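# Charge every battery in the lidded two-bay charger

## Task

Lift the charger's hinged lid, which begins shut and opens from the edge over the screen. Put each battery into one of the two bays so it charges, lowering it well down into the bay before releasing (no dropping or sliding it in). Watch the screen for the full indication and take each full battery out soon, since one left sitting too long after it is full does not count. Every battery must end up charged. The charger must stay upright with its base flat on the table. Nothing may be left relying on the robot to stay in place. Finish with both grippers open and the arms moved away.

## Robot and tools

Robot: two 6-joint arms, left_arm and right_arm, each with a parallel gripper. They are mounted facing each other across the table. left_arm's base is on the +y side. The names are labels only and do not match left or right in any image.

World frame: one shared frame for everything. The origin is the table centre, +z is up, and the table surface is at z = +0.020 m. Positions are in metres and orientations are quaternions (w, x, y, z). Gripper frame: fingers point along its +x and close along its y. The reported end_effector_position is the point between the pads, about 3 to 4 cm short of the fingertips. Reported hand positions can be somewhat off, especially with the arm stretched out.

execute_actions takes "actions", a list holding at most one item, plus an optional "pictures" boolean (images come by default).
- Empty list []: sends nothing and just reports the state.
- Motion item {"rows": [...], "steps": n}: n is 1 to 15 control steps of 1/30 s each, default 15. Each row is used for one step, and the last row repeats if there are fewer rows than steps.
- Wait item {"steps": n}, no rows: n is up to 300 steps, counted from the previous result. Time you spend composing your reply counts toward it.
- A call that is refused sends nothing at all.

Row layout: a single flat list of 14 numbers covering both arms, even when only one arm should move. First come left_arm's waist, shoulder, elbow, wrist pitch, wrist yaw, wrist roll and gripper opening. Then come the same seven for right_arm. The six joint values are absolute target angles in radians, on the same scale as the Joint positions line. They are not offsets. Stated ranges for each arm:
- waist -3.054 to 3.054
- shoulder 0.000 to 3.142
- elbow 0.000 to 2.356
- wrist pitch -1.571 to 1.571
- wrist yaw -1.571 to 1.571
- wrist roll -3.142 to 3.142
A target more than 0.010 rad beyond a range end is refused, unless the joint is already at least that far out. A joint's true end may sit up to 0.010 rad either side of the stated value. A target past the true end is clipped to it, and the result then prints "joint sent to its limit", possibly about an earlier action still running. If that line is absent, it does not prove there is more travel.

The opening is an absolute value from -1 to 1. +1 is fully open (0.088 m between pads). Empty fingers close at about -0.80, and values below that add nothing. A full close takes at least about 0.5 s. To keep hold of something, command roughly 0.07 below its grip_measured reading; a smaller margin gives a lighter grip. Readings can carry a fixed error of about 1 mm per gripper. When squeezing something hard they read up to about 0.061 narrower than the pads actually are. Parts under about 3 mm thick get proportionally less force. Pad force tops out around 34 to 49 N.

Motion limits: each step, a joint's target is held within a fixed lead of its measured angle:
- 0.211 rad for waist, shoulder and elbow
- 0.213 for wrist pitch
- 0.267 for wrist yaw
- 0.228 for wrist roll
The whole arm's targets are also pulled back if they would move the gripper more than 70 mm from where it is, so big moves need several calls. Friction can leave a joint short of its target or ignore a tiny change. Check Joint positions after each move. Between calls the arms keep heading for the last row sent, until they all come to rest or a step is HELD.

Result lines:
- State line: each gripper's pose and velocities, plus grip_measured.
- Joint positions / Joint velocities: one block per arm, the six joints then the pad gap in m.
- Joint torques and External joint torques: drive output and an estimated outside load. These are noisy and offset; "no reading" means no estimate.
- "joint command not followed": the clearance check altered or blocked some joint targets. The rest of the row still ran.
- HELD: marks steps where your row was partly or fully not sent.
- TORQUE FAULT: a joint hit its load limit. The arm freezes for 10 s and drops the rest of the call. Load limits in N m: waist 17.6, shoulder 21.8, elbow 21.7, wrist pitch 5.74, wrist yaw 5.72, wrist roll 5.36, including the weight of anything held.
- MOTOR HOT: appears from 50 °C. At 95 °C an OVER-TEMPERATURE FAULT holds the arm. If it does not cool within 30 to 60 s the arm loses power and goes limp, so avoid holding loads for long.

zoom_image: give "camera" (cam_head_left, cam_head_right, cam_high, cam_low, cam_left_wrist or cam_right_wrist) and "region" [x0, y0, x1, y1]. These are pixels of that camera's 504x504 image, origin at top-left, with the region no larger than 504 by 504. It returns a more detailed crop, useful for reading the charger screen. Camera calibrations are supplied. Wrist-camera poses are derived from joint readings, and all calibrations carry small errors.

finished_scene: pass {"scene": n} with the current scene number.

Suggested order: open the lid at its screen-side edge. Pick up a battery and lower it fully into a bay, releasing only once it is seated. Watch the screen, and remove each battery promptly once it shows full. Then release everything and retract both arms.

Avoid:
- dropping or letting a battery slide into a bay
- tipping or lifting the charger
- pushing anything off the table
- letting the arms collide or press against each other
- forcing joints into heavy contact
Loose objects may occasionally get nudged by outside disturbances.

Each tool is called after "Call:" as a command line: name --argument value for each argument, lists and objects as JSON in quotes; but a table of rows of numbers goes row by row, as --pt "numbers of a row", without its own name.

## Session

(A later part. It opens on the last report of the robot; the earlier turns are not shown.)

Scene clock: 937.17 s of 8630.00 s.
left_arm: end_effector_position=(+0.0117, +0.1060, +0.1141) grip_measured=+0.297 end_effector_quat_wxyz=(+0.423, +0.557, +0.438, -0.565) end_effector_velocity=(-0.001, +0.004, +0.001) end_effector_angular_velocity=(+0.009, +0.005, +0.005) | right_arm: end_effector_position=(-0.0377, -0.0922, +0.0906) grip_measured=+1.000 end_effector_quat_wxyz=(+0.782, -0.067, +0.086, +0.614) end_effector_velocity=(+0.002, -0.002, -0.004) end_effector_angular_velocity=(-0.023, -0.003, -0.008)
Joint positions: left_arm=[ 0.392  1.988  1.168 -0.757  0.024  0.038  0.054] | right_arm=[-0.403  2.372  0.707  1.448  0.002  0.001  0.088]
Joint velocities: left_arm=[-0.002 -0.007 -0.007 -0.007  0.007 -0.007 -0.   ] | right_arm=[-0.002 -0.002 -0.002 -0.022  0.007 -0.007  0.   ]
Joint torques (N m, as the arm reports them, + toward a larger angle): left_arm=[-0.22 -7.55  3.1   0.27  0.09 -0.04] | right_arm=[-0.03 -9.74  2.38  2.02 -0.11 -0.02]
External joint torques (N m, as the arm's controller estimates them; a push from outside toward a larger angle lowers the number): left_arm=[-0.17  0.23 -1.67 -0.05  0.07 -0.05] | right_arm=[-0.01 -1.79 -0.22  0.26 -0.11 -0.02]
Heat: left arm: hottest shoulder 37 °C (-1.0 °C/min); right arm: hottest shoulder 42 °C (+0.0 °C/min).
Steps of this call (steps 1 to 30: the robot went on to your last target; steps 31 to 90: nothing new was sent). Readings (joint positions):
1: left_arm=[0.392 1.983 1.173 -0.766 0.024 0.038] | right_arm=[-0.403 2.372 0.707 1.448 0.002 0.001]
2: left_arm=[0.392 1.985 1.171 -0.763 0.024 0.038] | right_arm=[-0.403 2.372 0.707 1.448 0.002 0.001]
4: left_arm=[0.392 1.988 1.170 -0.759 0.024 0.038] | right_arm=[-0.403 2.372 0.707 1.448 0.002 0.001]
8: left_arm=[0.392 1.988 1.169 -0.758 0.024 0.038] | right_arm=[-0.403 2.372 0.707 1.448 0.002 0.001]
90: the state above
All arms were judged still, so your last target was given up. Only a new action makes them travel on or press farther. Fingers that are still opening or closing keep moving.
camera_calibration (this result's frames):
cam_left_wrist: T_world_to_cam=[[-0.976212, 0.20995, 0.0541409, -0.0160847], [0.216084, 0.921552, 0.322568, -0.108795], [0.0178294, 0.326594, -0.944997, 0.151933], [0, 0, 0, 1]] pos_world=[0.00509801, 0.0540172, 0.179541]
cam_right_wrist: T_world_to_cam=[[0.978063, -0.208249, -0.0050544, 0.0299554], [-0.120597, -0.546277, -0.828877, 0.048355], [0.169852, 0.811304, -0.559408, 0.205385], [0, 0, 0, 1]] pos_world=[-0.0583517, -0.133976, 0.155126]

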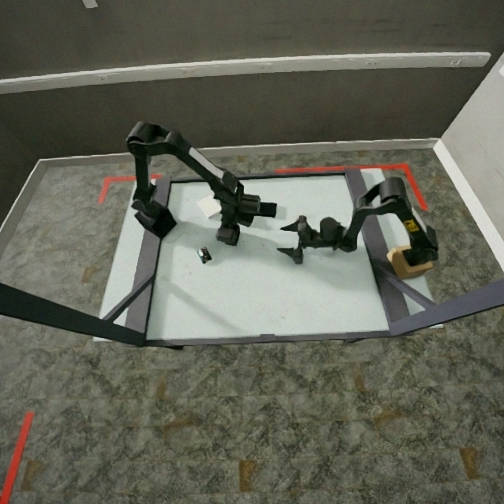

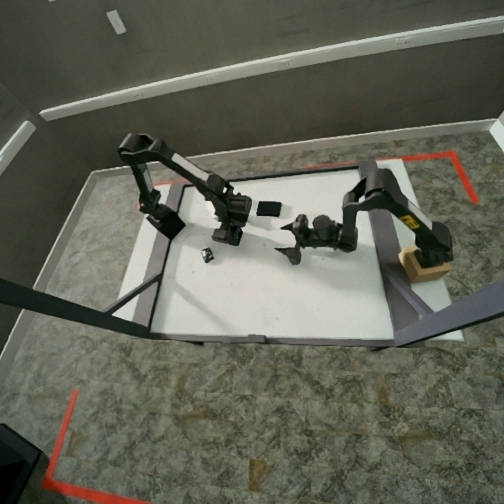

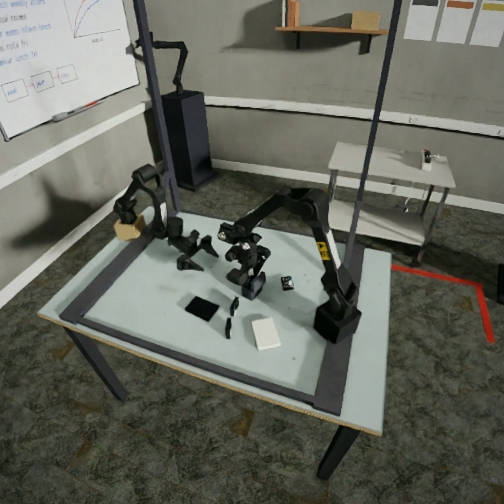

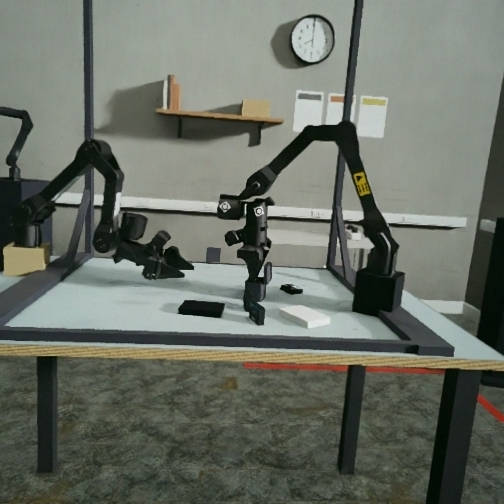

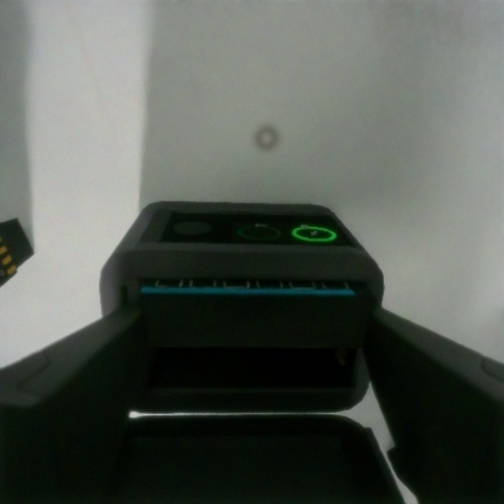

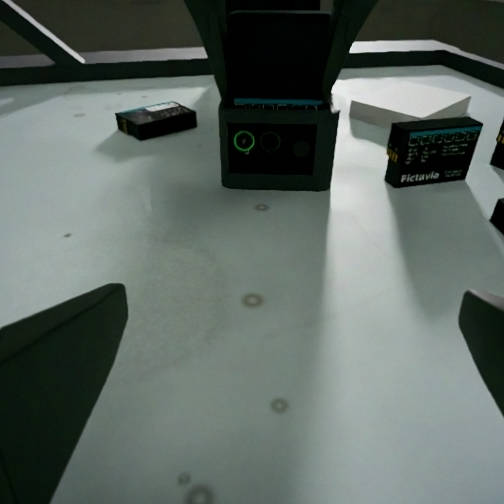

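Call:
execute_actions --actions '[{"steps":270}]'

Call:
zoom_image --camera "cam_right_wrist" --region '[222, 125, 292, 170]'

Scene clock: 946.17 s of 8630.00 s.
left_arm: end_effector_position=(+0.0117, +0.1060, +0.1141) grip_measured=+0.297 end_effector_quat_wxyz=(+0.423, +0.557, +0.438, -0.565) end_effector_velocity=(+0.001, +0.004, -0.001) end_effector_angular_velocity=(+0.014, +0.004, +0.010) | right_arm: end_effector_position=(-0.0377, -0.0922, +0.0906) grip_measured=+1.000 end_effector_quat_wxyz=(+0.782, -0.067, +0.086, +0.614) end_effector_velocity=(+0.004, -0.002, -0.001) end_effector_angular_velocity=(-0.009, -0.007, -0.013)
Joint positions: left_arm=[ 0.392  1.988  1.168 -0.757  0.024  0.038  0.054] | right_arm=[-0.403  2.372  0.707  1.448  0.002  0.001  0.088]
Joint velocities: left_arm=[ 0.002 -0.002 -0.007 -0.007  0.007 -0.007  0.   ] | right_arm=[-0.007 -0.002 -0.002 -0.007  0.007 -0.007  0.   ]
Joint torques (N m, as the arm reports them, + toward a larger angle): left_arm=[-0.23 -7.59  3.15  0.26  0.06 -0.07] | right_arm=[-0.03 -9.76  2.38  2.01 -0.11 -0.02]
External joint torques (N m, as the arm's controller estimates them; a push from outside toward a larger angle lowers the number): left_arm=[-0.26  0.13 -1.57 -0.05  0.05 -0.07] | right_arm=[ 0.02 -1.77 -0.23  0.24 -0.11 -0.03]
Heat: left arm: hottest shoulder 37 °C (-1.0 °C/min); right arm: hottest shoulder 42 °C (+0.0 °C/min).
Steps of this call (steps 1 to 270: nothing new was sent). Readings (joint positions):
1: left_arm=[0.392 1.988 1.168 -0.757 0.024 0.038] | right_arm=[-0.403 2.372 0.707 1.448 0.002 0.001]
2: left_arm=[0.392 1.988 1.168 -0.757 0.024 0.038] | right_arm=[-0.403 2.372 0.707 1.448 0.002 0.001]
4: left_arm=[0.392 1.988 1.168 -0.757 0.024 0.038] | right_arm=[-0.403 2.372 0.707 1.448 0.002 0.001]
8: left_arm=[0.392 1.988 1.168 -0.757 0.024 0.038] | right_arm=[-0.403 2.372 0.707 1.448 0.002 0.001]
270: the state above
camera_calibration (this result's frames):
cam_left_wrist: T_world_to_cam=[[-0.976212, 0.20995, 0.0541409, -0.0160847], [0.216084, 0.921552, 0.322568, -0.108795], [0.0178294, 0.326594, -0.944997, 0.151933], [0, 0, 0, 1]] pos_world=[0.00509801, 0.0540172, 0.179541]
cam_right_wrist: T_world_to_cam=[[0.978063, -0.208249, -0.0050544, 0.0299554], [-0.120597, -0.546277, -0.828877, 0.048355], [0.169852, 0.811304, -0.559408, 0.205385], [0, 0, 0, 1]] pos_world=[-0.0583517, -0.133976, 0.155126]

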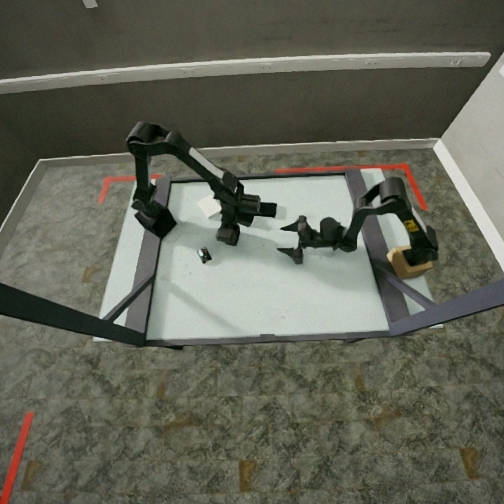

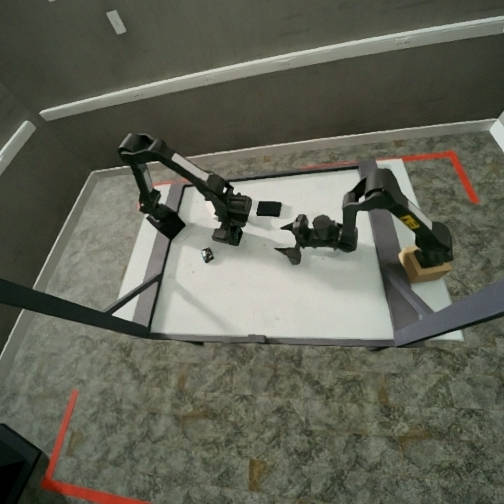

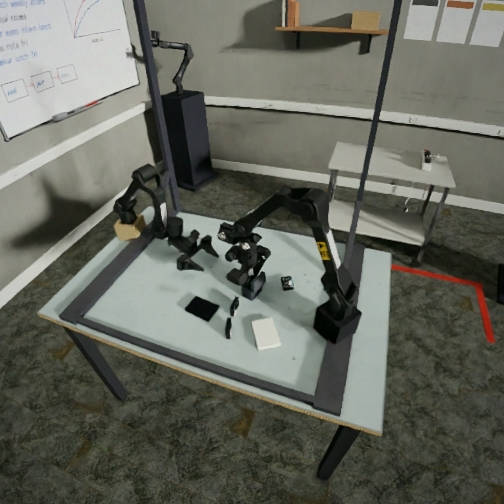

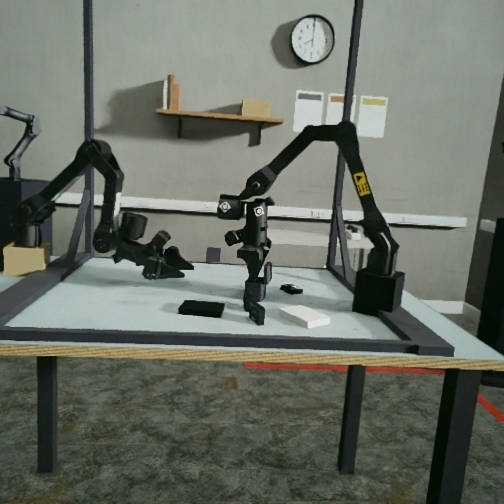

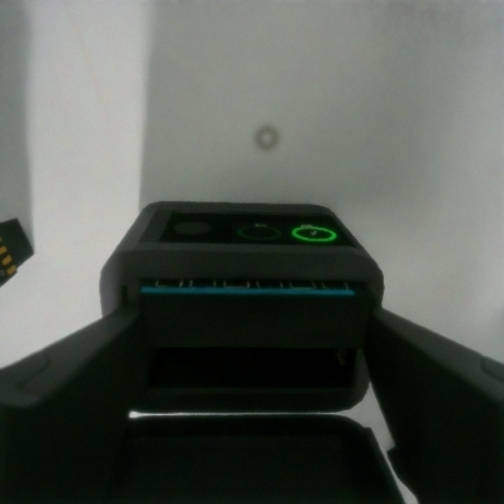

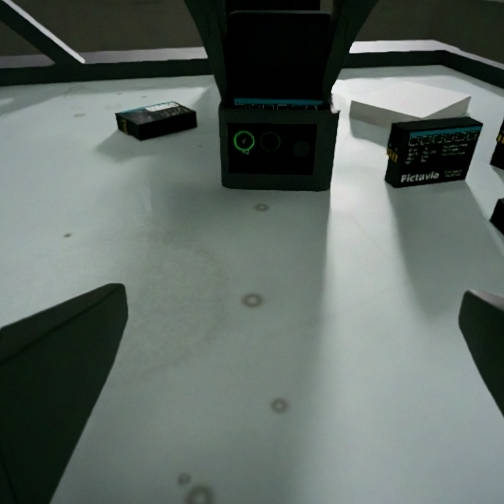

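Region (222, 125, 292, 170) of cam_right_wrist's 504x504 image, scaled by 7.200, with more detail than that image has; it fills the top 324 rows of this view, and the rest is white.

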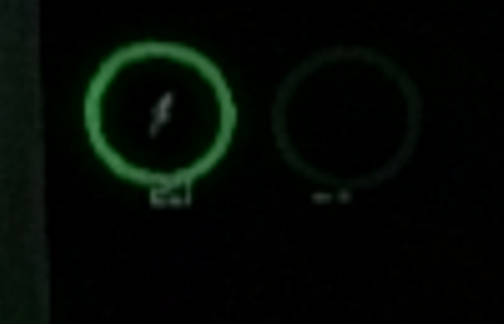

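Call:
execute_actions --actions '[{"steps":300}]' --pictures false

Call:
execute_actions --actions '[{"steps":240}]'

Call:
zoom_image --camera "cam_right_wrist" --region '[222, 125, 292, 170]'

Scene clock: 956.17 s of 8630.00 s.
left_arm: end_effector_position=(+0.0117, +0.1060, +0.1141) grip_measured=+0.297 end_effector_quat_wxyz=(+0.423, +0.557, +0.438, -0.565) end_effector_velocity=(+0.002, +0.000, -0.001) end_effector_angular_velocity=(-0.004, -0.007, +0.010) | right_arm: end_effector_position=(-0.0377, -0.0922, +0.0906) grip_measured=+1.000 end_effector_quat_wxyz=(+0.782, -0.067, +0.086, +0.614) end_effector_velocity=(+0.002, -0.003, -0.002) end_effector_angular_velocity=(-0.010, +0.011, -0.002)
Joint positions: left_arm=[ 0.392  1.988  1.168 -0.757  0.024  0.038  0.054] | right_arm=[-0.403  2.372  0.707  1.448  0.002  0.001  0.088]
Joint velocities: left_arm=[ 0.002 -0.002 -0.007  0.007 -0.007 -0.007 -0.   ] | right_arm=[-0.007 -0.002 -0.007 -0.007 -0.007  0.007  0.   ]
Joint torques (N m, as the arm reports them, + toward a larger angle): left_arm=[-0.27 -7.61  3.09  0.24  0.09 -0.04] | right_arm=[-0.03 -9.75  2.38  2.01 -0.11 -0.02]
External joint torques (N m, as the arm's controller estimates them; a push from outside toward a larger angle lowers the number): left_arm=[-0.3   0.14 -1.71 -0.1   0.08 -0.04] | right_arm=[ 0.   -1.77 -0.23  0.24 -0.11 -0.03]
Heat: left arm: hottest shoulder 36 °C (-2.0 °C/min); right arm: hottest shoulder 42 °C (+0.0 °C/min).
Steps of this call (steps 1 to 300: nothing new was sent). Readings (joint positions):
1: left_arm=[0.392 1.988 1.168 -0.757 0.024 0.038] | right_arm=[-0.403 2.372 0.707 1.448 0.002 0.001]
2: left_arm=[0.392 1.988 1.168 -0.757 0.024 0.038] | right_arm=[-0.403 2.372 0.707 1.448 0.002 0.001]
4: left_arm=[0.392 1.988 1.168 -0.757 0.024 0.038] | right_arm=[-0.403 2.372 0.707 1.448 0.002 0.001]
8: left_arm=[0.392 1.988 1.168 -0.757 0.024 0.038] | right_arm=[-0.403 2.372 0.707 1.448 0.002 0.001]
300: the state above

Scene clock: 964.17 s of 8630.00 s.
left_arm: end_effector_position=(+0.0117, +0.1060, +0.1141) grip_measured=+0.297 end_effector_quat_wxyz=(+0.423, +0.557, +0.438, -0.565) end_effector_velocity=(+0.001, +0.002, +0.000) end_effector_angular_velocity=(+0.006, -0.009, +0.005) | right_arm: end_effector_position=(-0.0377, -0.0922, +0.0906) grip_measured=+1.000 end_effector_quat_wxyz=(+0.782, -0.067, +0.086, +0.614) end_effector_velocity=(+0.004, -0.001, -0.003) end_effector_angular_velocity=(-0.015, +0.009, -0.016)
Joint positions: left_arm=[ 0.392  1.988  1.168 -0.757  0.024  0.038  0.054] | right_arm=[-0.403  2.372  0.707  1.448  0.002  0.001  0.088]
Joint velocities: left_arm=[-0.002 -0.002 -0.002 -0.007 -0.007 -0.007 -0.   ] | right_arm=[-0.007 -0.002  0.002 -0.022  0.007  0.007  0.   ]
Joint torques (N m, as the arm reports them, + toward a larger angle): left_arm=[-0.02 -7.48  3.1   0.3   0.09 -0.04] | right_arm=[-0.03 -9.75  2.38  2.01 -0.11 -0.02]
External joint torques (N m, as the arm's controller estimates them; a push from outside toward a larger angle lowers the number): left_arm=[ 0.03  0.27 -1.65 -0.02  0.08 -0.04] | right_arm=[ 0.04 -1.81 -0.23  0.26 -0.12 -0.03]
Heat: left arm: hottest shoulder 36 °C (-3.0 °C/min); right arm: hottest shoulder 42 °C (+0.0 °C/min).
Steps of this call (steps 1 to 240: nothing new was sent). Readings (joint positions):
1: left_arm=[0.392 1.988 1.168 -0.757 0.024 0.038] | right_arm=[-0.403 2.372 0.707 1.448 0.002 0.001]
2: left_arm=[0.392 1.988 1.168 -0.757 0.024 0.038] | right_arm=[-0.403 2.372 0.707 1.448 0.002 0.001]
4: left_arm=[0.392 1.988 1.168 -0.757 0.024 0.038] | right_arm=[-0.403 2.372 0.707 1.448 0.002 0.001]
8: left_arm=[0.392 1.988 1.168 -0.757 0.024 0.038] | right_arm=[-0.403 2.372 0.707 1.448 0.002 0.001]
240: the state above
camera_calibration (this result's frames):
cam_left_wrist: T_world_to_cam=[[-0.976212, 0.20995, 0.0541409, -0.0160847], [0.216084, 0.921552, 0.322568, -0.108795], [0.0178294, 0.326594, -0.944997, 0.151933], [0, 0, 0, 1]] pos_world=[0.00509801, 0.0540172, 0.179541]
cam_right_wrist: T_world_to_cam=[[0.978063, -0.208249, -0.0050544, 0.0299554], [-0.120597, -0.546277, -0.828877, 0.048355], [0.169852, 0.811304, -0.559408, 0.205385], [0, 0, 0, 1]] pos_world=[-0.0583517, -0.133976, 0.155126]

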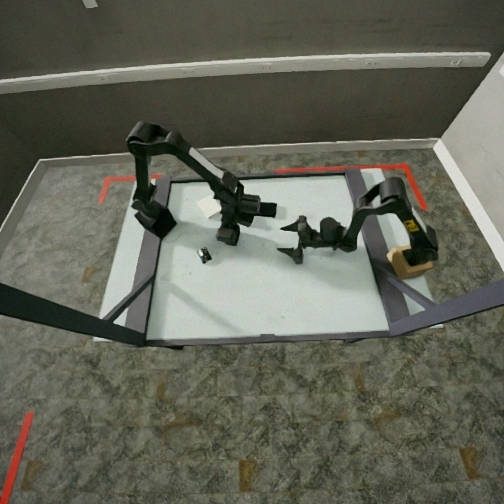

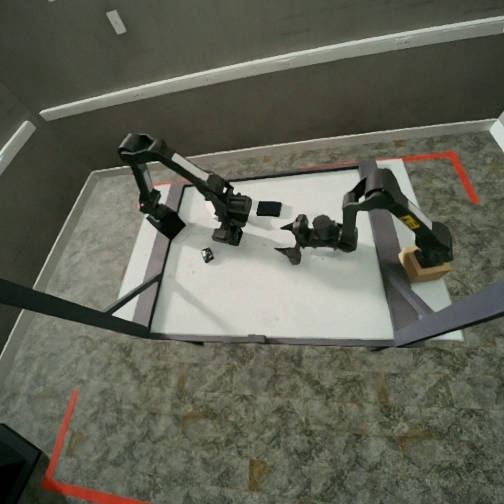

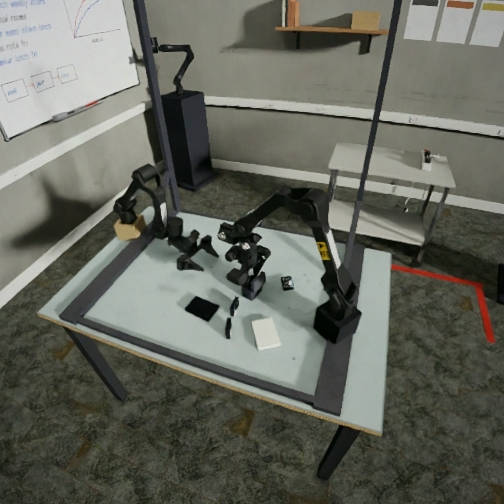

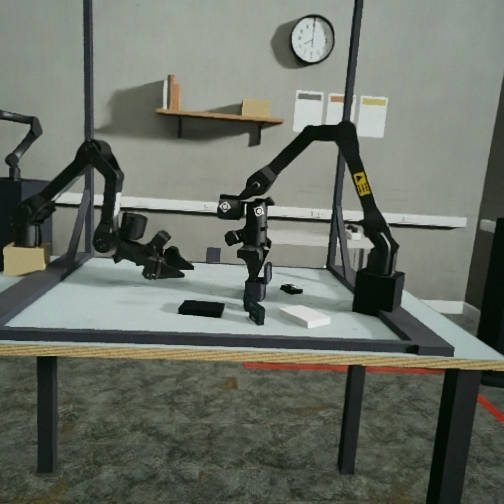

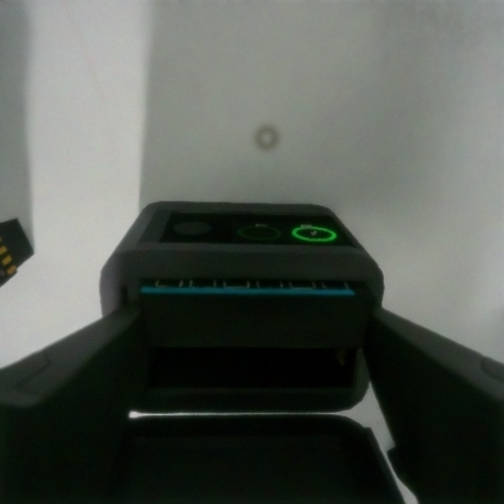

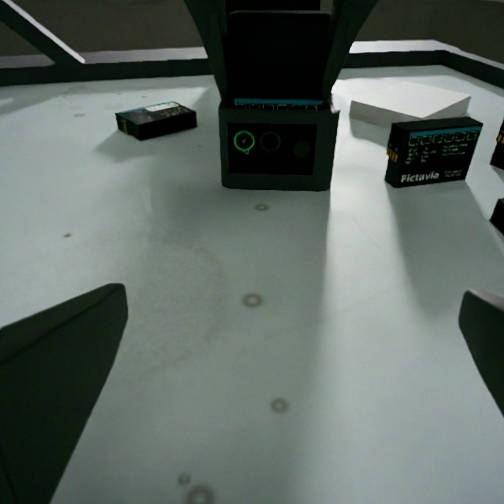

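Region (222, 125, 292, 170) of cam_right_wrist's 504x504 image, scaled by 7.200, with more detail than that image has; it fills the top 324 rows of this view, and the rest is white.

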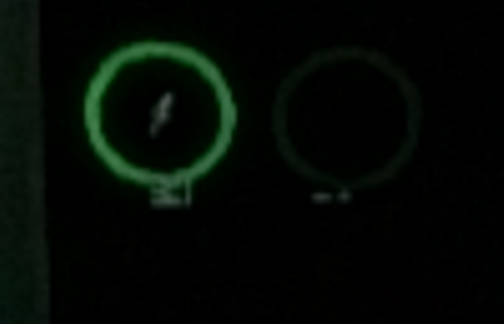

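Call:
execute_actions --actions '[{"steps":300}]'

Call:
zoom_image --camera "cam_right_wrist" --region '[222, 125, 292, 170]'

Scene clock: 974.17 s of 8630.00 s.
left_arm: end_effector_position=(+0.0117, +0.1060, +0.1141) grip_measured=+0.297 end_effector_quat_wxyz=(+0.423, +0.557, +0.438, -0.565) end_effector_velocity=(+0.002, +0.002, -0.001) end_effector_angular_velocity=(+0.010, -0.010, -0.005) | right_arm: end_effector_position=(-0.0377, -0.0922, +0.0906) grip_measured=+1.000 end_effector_quat_wxyz=(+0.782, -0.067, +0.086, +0.614) end_effector_velocity=(-0.000, -0.000, +0.002) end_effector_angular_velocity=(+0.002, -0.021, +0.009)
Joint positions: left_arm=[ 0.392  1.988  1.168 -0.757  0.024  0.038  0.054] | right_arm=[-0.403  2.372  0.707  1.448  0.002  0.001  0.088]
Joint velocities: left_arm=[ 0.002  0.002 -0.002 -0.007 -0.007  0.007 -0.   ] | right_arm=[-0.002 -0.002 -0.002  0.007 -0.007 -0.022  0.   ]
Joint torques (N m, as the arm reports them, + toward a larger angle): left_arm=[-0.17 -7.57  3.1   0.28  0.08 -0.05] | right_arm=[-0.03 -9.76  2.39  2.02 -0.1  -0.02]
External joint torques (N m, as the arm's controller estimates them; a push from outside toward a larger angle lowers the number): left_arm=[-0.17  0.14 -1.62 -0.04  0.07 -0.05] | right_arm=[-0.07 -1.76 -0.25  0.24 -0.1  -0.03]
Heat: left arm: hottest shoulder 36 °C (-2.0 °C/min); right arm: hottest shoulder 42 °C (+0.0 °C/min).
Steps of this call (steps 1 to 300: nothing new was sent). Readings (joint positions):
1: left_arm=[0.392 1.988 1.168 -0.757 0.024 0.038] | right_arm=[-0.403 2.372 0.707 1.448 0.002 0.001]
2: left_arm=[0.392 1.988 1.168 -0.757 0.024 0.038] | right_arm=[-0.403 2.372 0.707 1.448 0.002 0.001]
4: left_arm=[0.392 1.988 1.168 -0.757 0.024 0.038] | right_arm=[-0.403 2.372 0.707 1.448 0.002 0.001]
8: left_arm=[0.392 1.988 1.168 -0.757 0.024 0.038] | right_arm=[-0.403 2.372 0.707 1.448 0.002 0.001]
300: the state above
camera_calibration (this result's frames):
cam_left_wrist: T_world_to_cam=[[-0.976212, 0.20995, 0.0541409, -0.0160847], [0.216084, 0.921552, 0.322568, -0.108795], [0.0178294, 0.326594, -0.944997, 0.151933], [0, 0, 0, 1]] pos_world=[0.00509801, 0.0540172, 0.179541]
cam_right_wrist: T_world_to_cam=[[0.978063, -0.208249, -0.0050544, 0.0299554], [-0.120597, -0.546277, -0.828877, 0.048355], [0.169852, 0.811304, -0.559408, 0.205385], [0, 0, 0, 1]] pos_world=[-0.0583517, -0.133976, 0.155126]

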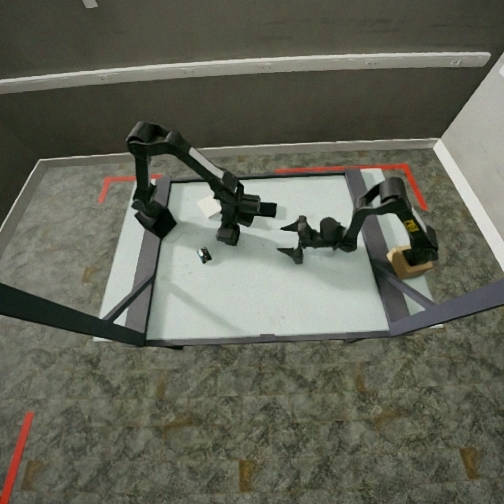

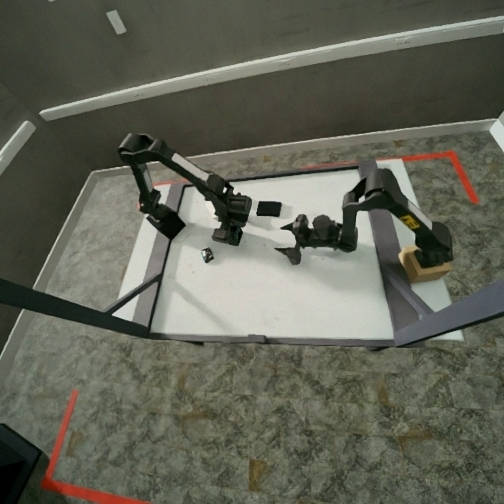

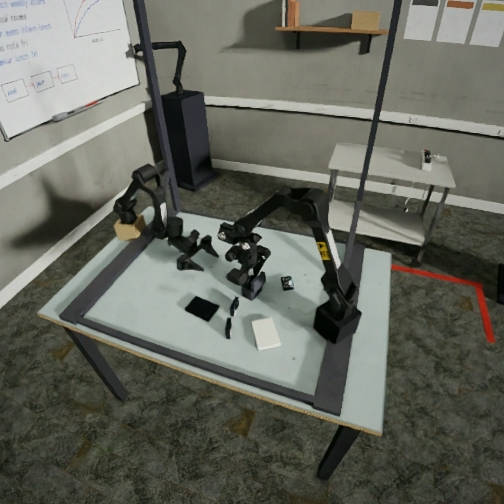

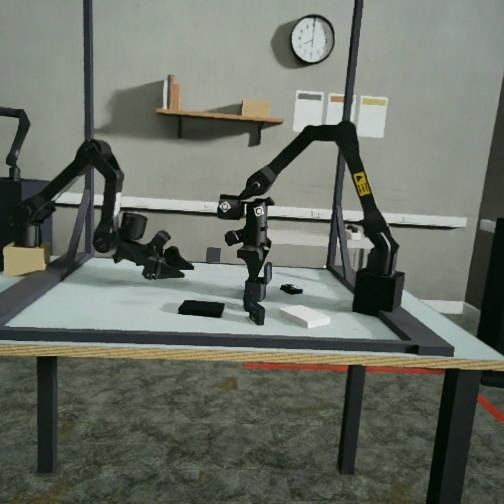

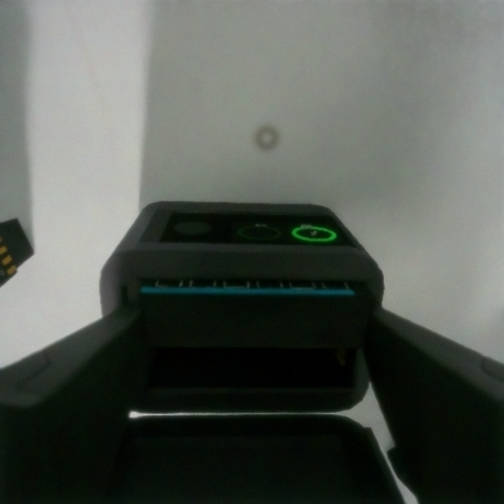

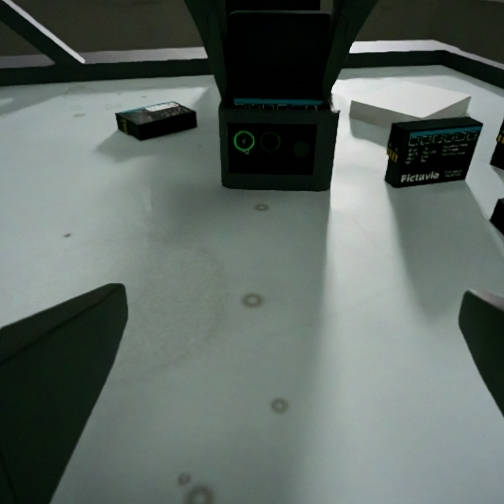

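Region (222, 125, 292, 170) of cam_right_wrist's 504x504 image, scaled by 7.200, with more detail than that image has; it fills the top 324 rows of this view, and the rest is white.

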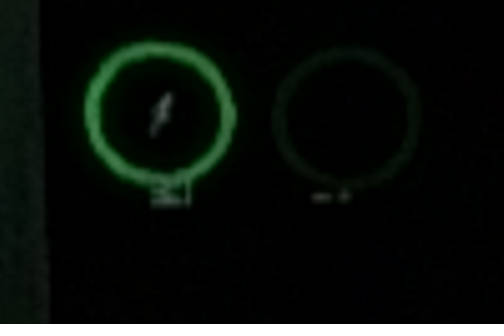

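Call:
execute_actions --actions '[{"steps":300}]' --pictures false

Call:
execute_actions --actions '[{"steps":300}]'

Call:
zoom_image --camera "cam_right_wrist" --region '[232, 140, 262, 160]'

Scene clock: 984.17 s of 8630.00 s.
left_arm: end_effector_position=(+0.0117, +0.1060, +0.1141) grip_measured=+0.297 end_effector_quat_wxyz=(+0.423, +0.557, +0.438, -0.565) end_effector_velocity=(-0.002, +0.002, +0.002) end_effector_angular_velocity=(+0.004, +0.007, +0.005) | right_arm: end_effector_position=(-0.0377, -0.0922, +0.0906) grip_measured=+1.000 end_effector_quat_wxyz=(+0.782, -0.067, +0.086, +0.614) end_effector_velocity=(+0.002, -0.002, -0.004) end_effector_angular_velocity=(-0.027, -0.017, -0.005)
Joint positions: left_arm=[ 0.392  1.988  1.168 -0.757  0.024  0.038  0.054] | right_arm=[-0.403  2.372  0.707  1.448  0.002  0.001  0.088]
Joint velocities: left_arm=[-0.002 -0.007 -0.002 -0.007  0.007 -0.007  0.   ] | right_arm=[-0.002 -0.002 -0.002 -0.022  0.007 -0.022  0.   ]
Joint torques (N m, as the arm reports them, + toward a larger angle): left_arm=[-0.24 -7.58  3.1   0.27  0.08 -0.06] | right_arm=[-0.04 -9.76  2.38  2.01 -0.11 -0.02]
External joint torques (N m, as the arm's controller estimates them; a push from outside toward a larger angle lowers the number): left_arm=[-0.22  0.2  -1.71 -0.06  0.06 -0.06] | right_arm=[-0.01 -1.8  -0.22  0.25 -0.11 -0.03]
Heat: left arm: hottest shoulder 36 °C (-2.0 °C/min); right arm: hottest shoulder 42 °C (+0.0 °C/min).
Steps of this call (steps 1 to 300: nothing new was sent). Readings (joint positions):
1: left_arm=[0.392 1.988 1.168 -0.757 0.024 0.038] | right_arm=[-0.403 2.372 0.707 1.448 0.002 0.001]
2: left_arm=[0.392 1.988 1.168 -0.757 0.024 0.038] | right_arm=[-0.403 2.372 0.707 1.448 0.002 0.001]
4: left_arm=[0.392 1.988 1.168 -0.757 0.024 0.038] | right_arm=[-0.403 2.372 0.707 1.448 0.002 0.001]
8: left_arm=[0.392 1.988 1.168 -0.757 0.024 0.038] | right_arm=[-0.403 2.372 0.707 1.448 0.002 0.001]
300: the state above

Scene clock: 994.17 s of 8630.00 s.
left_arm: end_effector_position=(+0.0117, +0.1060, +0.1141) grip_measured=+0.297 end_effector_quat_wxyz=(+0.423, +0.557, +0.438, -0.565) end_effector_velocity=(+0.000, +0.009, +0.000) end_effector_angular_velocity=(+0.038, -0.001, +0.020) | right_arm: end_effector_position=(-0.0377, -0.0922, +0.0906) grip_measured=+1.000 end_effector_quat_wxyz=(+0.782, -0.067, +0.086, +0.614) end_effector_velocity=(+0.002, -0.001, +0.001) end_effector_angular_velocity=(-0.004, -0.005, +0.001)
Joint positions: left_arm=[ 0.392  1.988  1.168 -0.757  0.024  0.038  0.054] | right_arm=[-0.403  2.372  0.707  1.448  0.002  0.001  0.088]
Joint velocities: left_arm=[-0.002 -0.002 -0.002 -0.037  0.007 -0.022 -0.   ] | right_arm=[-0.007 -0.007 -0.002 -0.007 -0.007 -0.007  0.   ]
Joint torques (N m, as the arm reports them, + toward a larger angle): left_arm=[-0.22 -7.55  3.13  0.28  0.09 -0.07] | right_arm=[-0.03 -9.75  2.38  2.01 -0.11 -0.02]
External joint torques (N m, as the arm's controller estimates them; a push from outside toward a larger angle lowers the number): left_arm=[-0.26  0.26 -1.59 -0.01  0.09 -0.08] | right_arm=[ 0.07 -1.69 -0.27  0.22 -0.12 -0.03]
Heat: left arm: hottest shoulder 35 °C (-2.0 °C/min); right arm: hottest shoulder 42 °C (+0.0 °C/min).
Steps of this call (steps 1 to 300: nothing new was sent). Readings (joint positions):
1: left_arm=[0.392 1.988 1.168 -0.757 0.024 0.038] | right_arm=[-0.403 2.372 0.707 1.448 0.002 0.001]
2: left_arm=[0.392 1.988 1.168 -0.757 0.024 0.038] | right_arm=[-0.403 2.372 0.707 1.448 0.002 0.001]
4: left_arm=[0.392 1.988 1.168 -0.757 0.024 0.038] | right_arm=[-0.403 2.372 0.707 1.448 0.002 0.001]
8: left_arm=[0.392 1.988 1.168 -0.757 0.024 0.038] | right_arm=[-0.403 2.372 0.707 1.448 0.002 0.001]
300: the state above
camera_calibration (this result's frames):
cam_left_wrist: T_world_to_cam=[[-0.976212, 0.20995, 0.0541409, -0.0160847], [0.216084, 0.921552, 0.322568, -0.108795], [0.0178294, 0.326594, -0.944997, 0.151933], [0, 0, 0, 1]] pos_world=[0.00509801, 0.0540172, 0.179541]
cam_right_wrist: T_world_to_cam=[[0.978063, -0.208249, -0.0050544, 0.0299554], [-0.120597, -0.546277, -0.828877, 0.048355], [0.169852, 0.811304, -0.559408, 0.205385], [0, 0, 0, 1]] pos_world=[-0.0583517, -0.133976, 0.155126]

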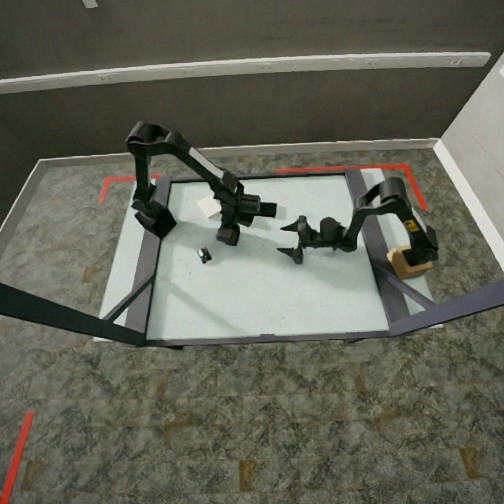

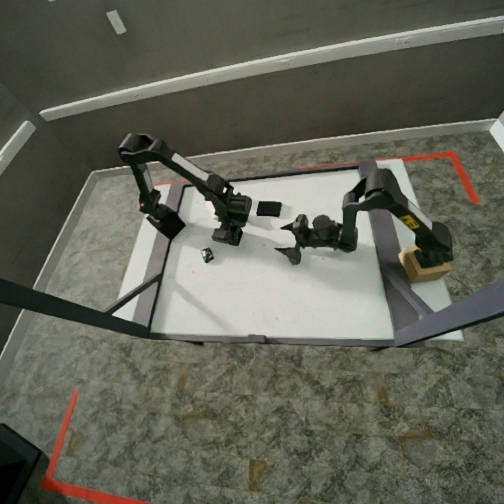

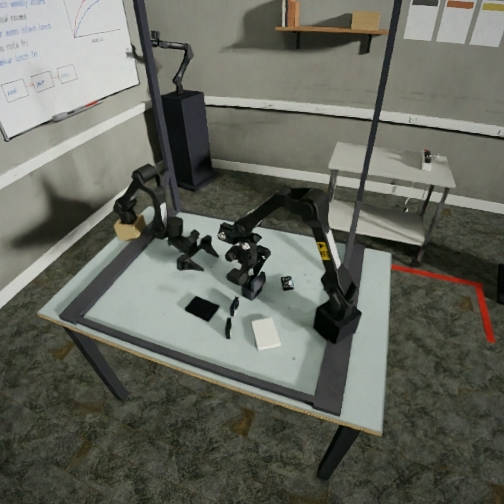

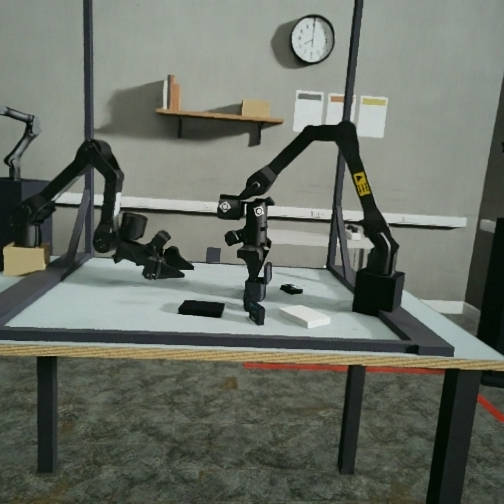

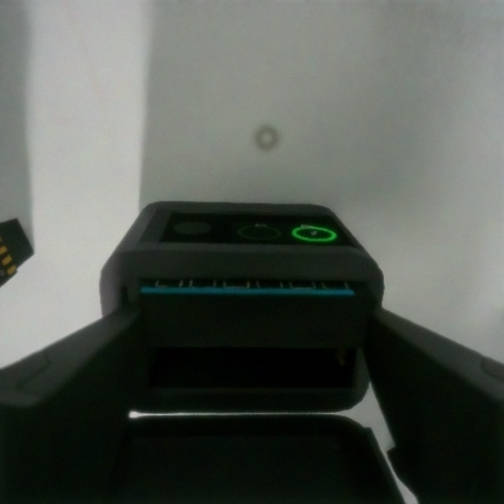

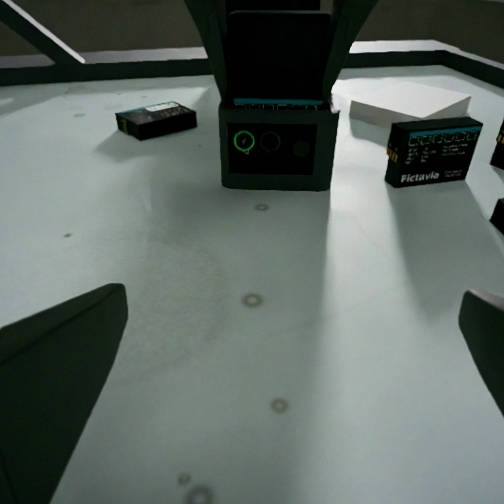

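Region (232, 140, 262, 160) of cam_right_wrist's 504x504 image, scaled by 16.800, with more detail than that image has.

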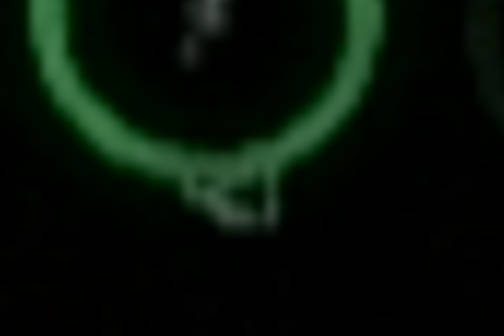

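Call:
execute_actions --actions '[{"steps":300}]' --pictures false

Call:
execute_actions --actions '[{"steps":300}]' --pictures false

Call:
execute_actions --actions '[{"steps":300}]' --pictures false

Call:
execute_actions --actions '[{"steps":300}]'

Call:
zoom_image --camera "cam_right_wrist" --region '[232, 140, 262, 160]'

Scene clock: 1004.17 s of 8630.00 s.
left_arm: end_effector_position=(+0.0117, +0.1060, +0.1141) grip_measured=+0.297 end_effector_quat_wxyz=(+0.423, +0.557, +0.438, -0.565) end_effector_velocity=(+0.002, -0.001, +0.000) end_effector_angular_velocity=(-0.009, -0.005, -0.005) | right_arm: end_effector_position=(-0.0377, -0.0922, +0.0906) grip_measured=+1.000 end_effector_quat_wxyz=(+0.782, -0.067, +0.086, +0.614) end_effector_velocity=(+0.002, -0.001, +0.002) end_effector_angular_velocity=(+0.005, -0.010, -0.008)
Joint positions: left_arm=[ 0.392  1.988  1.168 -0.757  0.024  0.038  0.054] | right_arm=[-0.403  2.372  0.707  1.448  0.002  0.001  0.088]
Joint velocities: left_arm=[ 0.002 -0.002 -0.002  0.007 -0.007  0.007  0.   ] | right_arm=[-0.002 -0.002 -0.002  0.007  0.007 -0.007  0.   ]
Joint torques (N m, as the arm reports them, + toward a larger angle): left_arm=[-0.29 -7.43  3.02  0.26  0.08 -0.07] | right_arm=[-0.03 -9.75  2.39  2.02 -0.1  -0.02]
External joint torques (N m, as the arm's controller estimates them; a push from outside toward a larger angle lowers the number): left_arm=[-0.33  0.33 -1.75 -0.07  0.07 -0.07] | right_arm=[-0.03 -1.66 -0.28  0.21 -0.1  -0.03]
Heat: left arm: hottest shoulder 35 °C (-2.0 °C/min); right arm: hottest shoulder 42 °C (+0.0 °C/min).
Steps of this call (steps 1 to 300: nothing new was sent). Readings (joint positions):
1: left_arm=[0.392 1.988 1.168 -0.757 0.024 0.038] | right_arm=[-0.403 2.372 0.707 1.448 0.002 0.001]
2: left_arm=[0.392 1.988 1.168 -0.757 0.024 0.038] | right_arm=[-0.403 2.372 0.707 1.448 0.002 0.001]
4: left_arm=[0.392 1.988 1.168 -0.757 0.024 0.038] | right_arm=[-0.403 2.372 0.707 1.448 0.002 0.001]
8: left_arm=[0.392 1.988 1.168 -0.757 0.024 0.038] | right_arm=[-0.403 2.372 0.707 1.448 0.002 0.001]
300: the state above

Scene clock: 1014.17 s of 8630.00 s.
left_arm: end_effector_position=(+0.0117, +0.1060, +0.1141) grip_measured=+0.297 end_effector_quat_wxyz=(+0.423, +0.557, +0.438, -0.565) end_effector_velocity=(-0.001, -0.006, +0.001) end_effector_angular_velocity=(-0.028, -0.001, +0.005) | right_arm: end_effector_position=(-0.0377, -0.0922, +0.0906) grip_measured=+1.000 end_effector_quat_wxyz=(+0.782, -0.067, +0.086, +0.614) end_effector_velocity=(-0.001, -0.002, -0.002) end_effector_angular_velocity=(-0.013, -0.003, +0.006)
Joint positions: left_arm=[ 0.392  1.988  1.168 -0.757  0.024  0.038  0.054] | right_arm=[-0.403  2.372  0.707  1.448  0.002  0.001  0.088]
Joint velocities: left_arm=[-0.002 -0.002  0.002  0.022 -0.007 -0.007 -0.   ] | right_arm=[-0.002 -0.002 -0.007 -0.007 -0.007 -0.007  0.   ]
Joint torques (N m, as the arm reports them, + toward a larger angle): left_arm=[-0.21 -7.59  3.05  0.29  0.07 -0.05] | right_arm=[-0.02 -9.76  2.39  2.02 -0.11 -0.02]
External joint torques (N m, as the arm's controller estimates them; a push from outside toward a larger angle lowers the number): left_arm=[-0.2   0.22 -1.82 -0.07  0.06 -0.05] | right_arm=[ 0.02 -1.82 -0.19  0.26 -0.11 -0.03]
Heat: left arm: hottest shoulder 35 °C (-1.0 °C/min); right arm: hottest shoulder 42 °C (+0.0 °C/min).
Steps of this call (steps 1 to 300: nothing new was sent). Readings (joint positions):
1: left_arm=[0.392 1.988 1.168 -0.757 0.024 0.038] | right_arm=[-0.403 2.372 0.707 1.448 0.002 0.001]
2: left_arm=[0.392 1.988 1.168 -0.757 0.024 0.038] | right_arm=[-0.403 2.372 0.707 1.448 0.002 0.001]
4: left_arm=[0.392 1.988 1.168 -0.757 0.024 0.038] | right_arm=[-0.403 2.372 0.707 1.448 0.002 0.001]
8: left_arm=[0.392 1.988 1.168 -0.757 0.024 0.038] | right_arm=[-0.403 2.372 0.707 1.448 0.002 0.001]
300: the state above

Scene clock: 1024.17 s of 8630.00 s.
left_arm: end_effector_position=(+0.0117, +0.1060, +0.1141) grip_measured=+0.297 end_effector_quat_wxyz=(+0.423, +0.557, +0.438, -0.565) end_effector_velocity=(+0.004, +0.006, -0.001) end_effector_angular_velocity=(+0.021, -0.027, +0.005) | right_arm: end_effector_position=(-0.0377, -0.0922, +0.0906) grip_measured=+1.000 end_effector_quat_wxyz=(+0.782, -0.067, +0.086, +0.614) end_effector_velocity=(-0.000, -0.001, -0.001) end_effector_angular_velocity=(-0.009, -0.007, -0.003)
Joint positions: left_arm=[ 0.392  1.988  1.168 -0.757  0.024  0.038  0.054] | right_arm=[-0.403  2.372  0.707  1.448  0.002  0.001  0.088]
Joint velocities: left_arm=[-0.002 -0.002 -0.007 -0.022 -0.022 -0.007 -0.   ] | right_arm=[ 0.002 -0.002 -0.002 -0.007  0.007 -0.007  0.   ]
Joint torques (N m, as the arm reports them, + toward a larger angle): left_arm=[-0.22 -7.56  3.11  0.23  0.12 -0.05] | right_arm=[-0.02 -9.76  2.38  2.01 -0.1  -0.02]
External joint torques (N m, as the arm's controller estimates them; a push from outside toward a larger angle lowers the number): left_arm=[-0.23  0.18 -1.61 -0.08  0.12 -0.05] | right_arm=[-0.07 -1.75 -0.25  0.23 -0.1  -0.03]
Heat: left arm: hottest shoulder 35 °C (-1.0 °C/min); right arm: hottest shoulder 42 °C (+0.0 °C/min).
Steps of this call (steps 1 to 300: nothing new was sent). Readings (joint positions):
1: left_arm=[0.392 1.988 1.168 -0.757 0.024 0.038] | right_arm=[-0.403 2.372 0.707 1.448 0.002 0.001]
2: left_arm=[0.392 1.988 1.168 -0.757 0.024 0.038] | right_arm=[-0.403 2.372 0.707 1.448 0.002 0.001]
4: left_arm=[0.392 1.988 1.168 -0.757 0.024 0.038] | right_arm=[-0.403 2.372 0.707 1.448 0.002 0.001]
8: left_arm=[0.392 1.988 1.168 -0.757 0.024 0.038] | right_arm=[-0.403 2.372 0.707 1.448 0.002 0.001]
300: the state above

Scene clock: 1034.17 s of 8630.00 s.
left_arm: end_effector_position=(+0.0117, +0.1060, +0.1141) grip_measured=+0.297 end_effector_quat_wxyz=(+0.423, +0.557, +0.438, -0.565) end_effector_velocity=(+0.001, +0.002, +0.000) end_effector_angular_velocity=(+0.002, -0.023, -0.000) | right_arm: end_effector_position=(-0.0377, -0.0922, +0.0906) grip_measured=+1.000 end_effector_quat_wxyz=(+0.782, -0.067, +0.086, +0.614) end_effector_velocity=(+0.004, -0.003, -0.006) end_effector_angular_velocity=(-0.028, -0.002, -0.013)
Joint positions: left_arm=[ 0.392  1.988  1.168 -0.757  0.024  0.038  0.054] | right_arm=[-0.403  2.372  0.707  1.448  0.002  0.001  0.088]
Joint velocities: left_arm=[-0.007 -0.002 -0.002 -0.007 -0.022 -0.007  0.   ] | right_arm=[-0.007  0.002 -0.002 -0.022  0.007 -0.007  0.   ]
Joint torques (N m, as the arm reports them, + toward a larger angle): left_arm=[-0.12 -7.56  3.11  0.28  0.1  -0.01] | right_arm=[-0.02 -9.76  2.38  2.01 -0.1  -0.02]
External joint torques (N m, as the arm's controller estimates them; a push from outside toward a larger angle lowers the number): left_arm=[-0.09  0.15 -1.62 -0.03  0.09 -0.02] | right_arm=[ 0.03 -1.84 -0.2   0.26 -0.11 -0.03]
Heat: left arm: hottest shoulder 35 °C (-1.0 °C/min); right arm: hottest shoulder 42 °C (+0.0 °C/min).
Steps of this call (steps 1 to 300: nothing new was sent). Readings (joint positions):
1: left_arm=[0.392 1.988 1.168 -0.757 0.024 0.038] | right_arm=[-0.403 2.372 0.707 1.448 0.002 0.001]
2: left_arm=[0.392 1.988 1.168 -0.757 0.024 0.038] | right_arm=[-0.403 2.372 0.707 1.448 0.002 0.001]
4: left_arm=[0.392 1.988 1.168 -0.757 0.024 0.038] | right_arm=[-0.403 2.372 0.707 1.448 0.002 0.001]
8: left_arm=[0.392 1.988 1.168 -0.757 0.024 0.038] | right_arm=[-0.403 2.372 0.707 1.448 0.002 0.001]
300: the state above
camera_calibration (this result's frames):
cam_left_wrist: T_world_to_cam=[[-0.976212, 0.20995, 0.0541409, -0.0160847], [0.216084, 0.921552, 0.322568, -0.108795], [0.0178294, 0.326594, -0.944997, 0.151933], [0, 0, 0, 1]] pos_world=[0.00509801, 0.0540172, 0.179541]
cam_right_wrist: T_world_to_cam=[[0.978063, -0.208249, -0.0050544, 0.0299554], [-0.120597, -0.546277, -0.828877, 0.048355], [0.169852, 0.811304, -0.559408, 0.205385], [0, 0, 0, 1]] pos_world=[-0.0583517, -0.133976, 0.155126]

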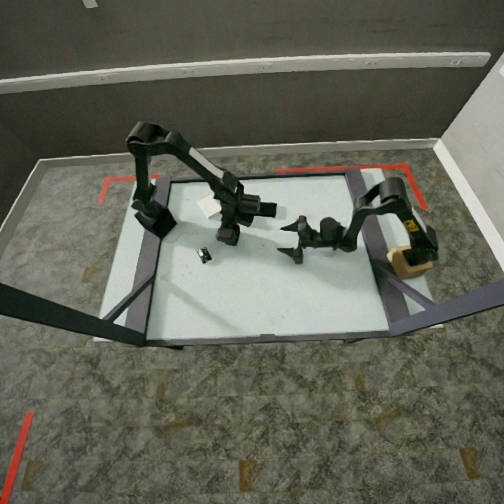

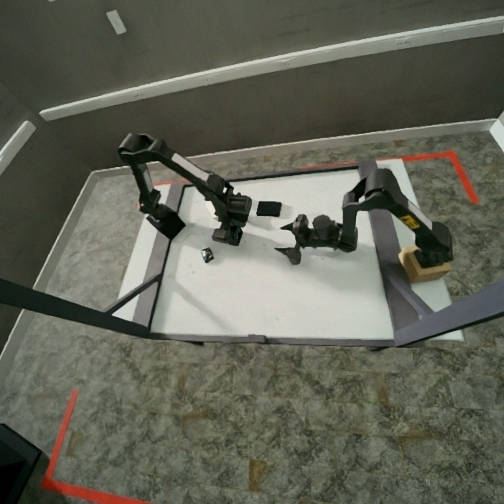

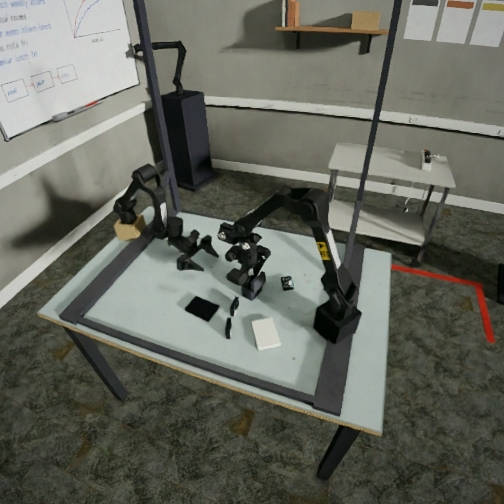

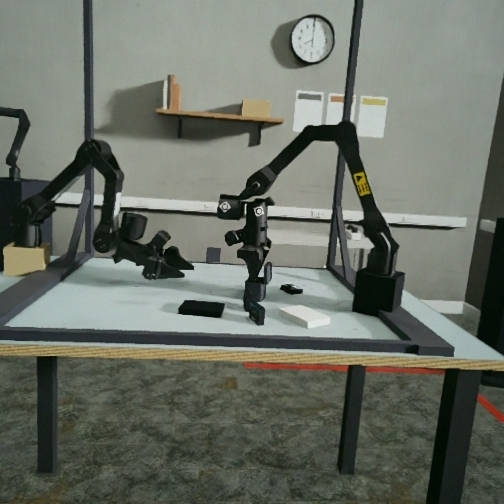

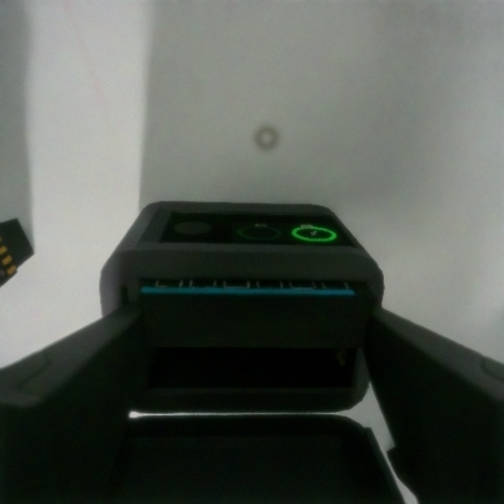

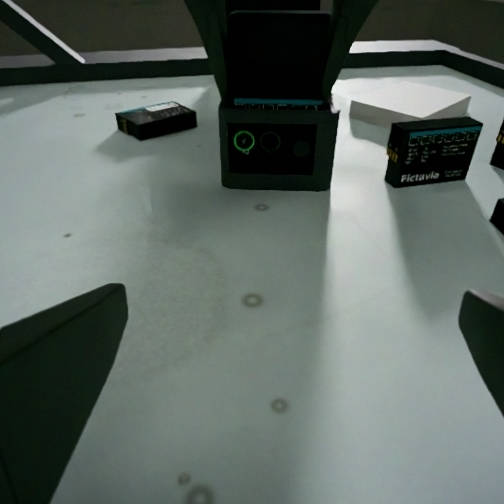

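Region (232, 140, 262, 160) of cam_right_wrist's 504x504 image, scaled by 16.800, with more detail than that image has.

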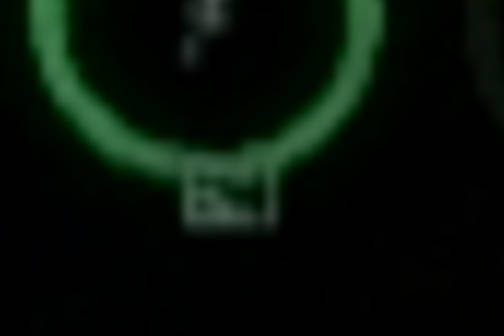

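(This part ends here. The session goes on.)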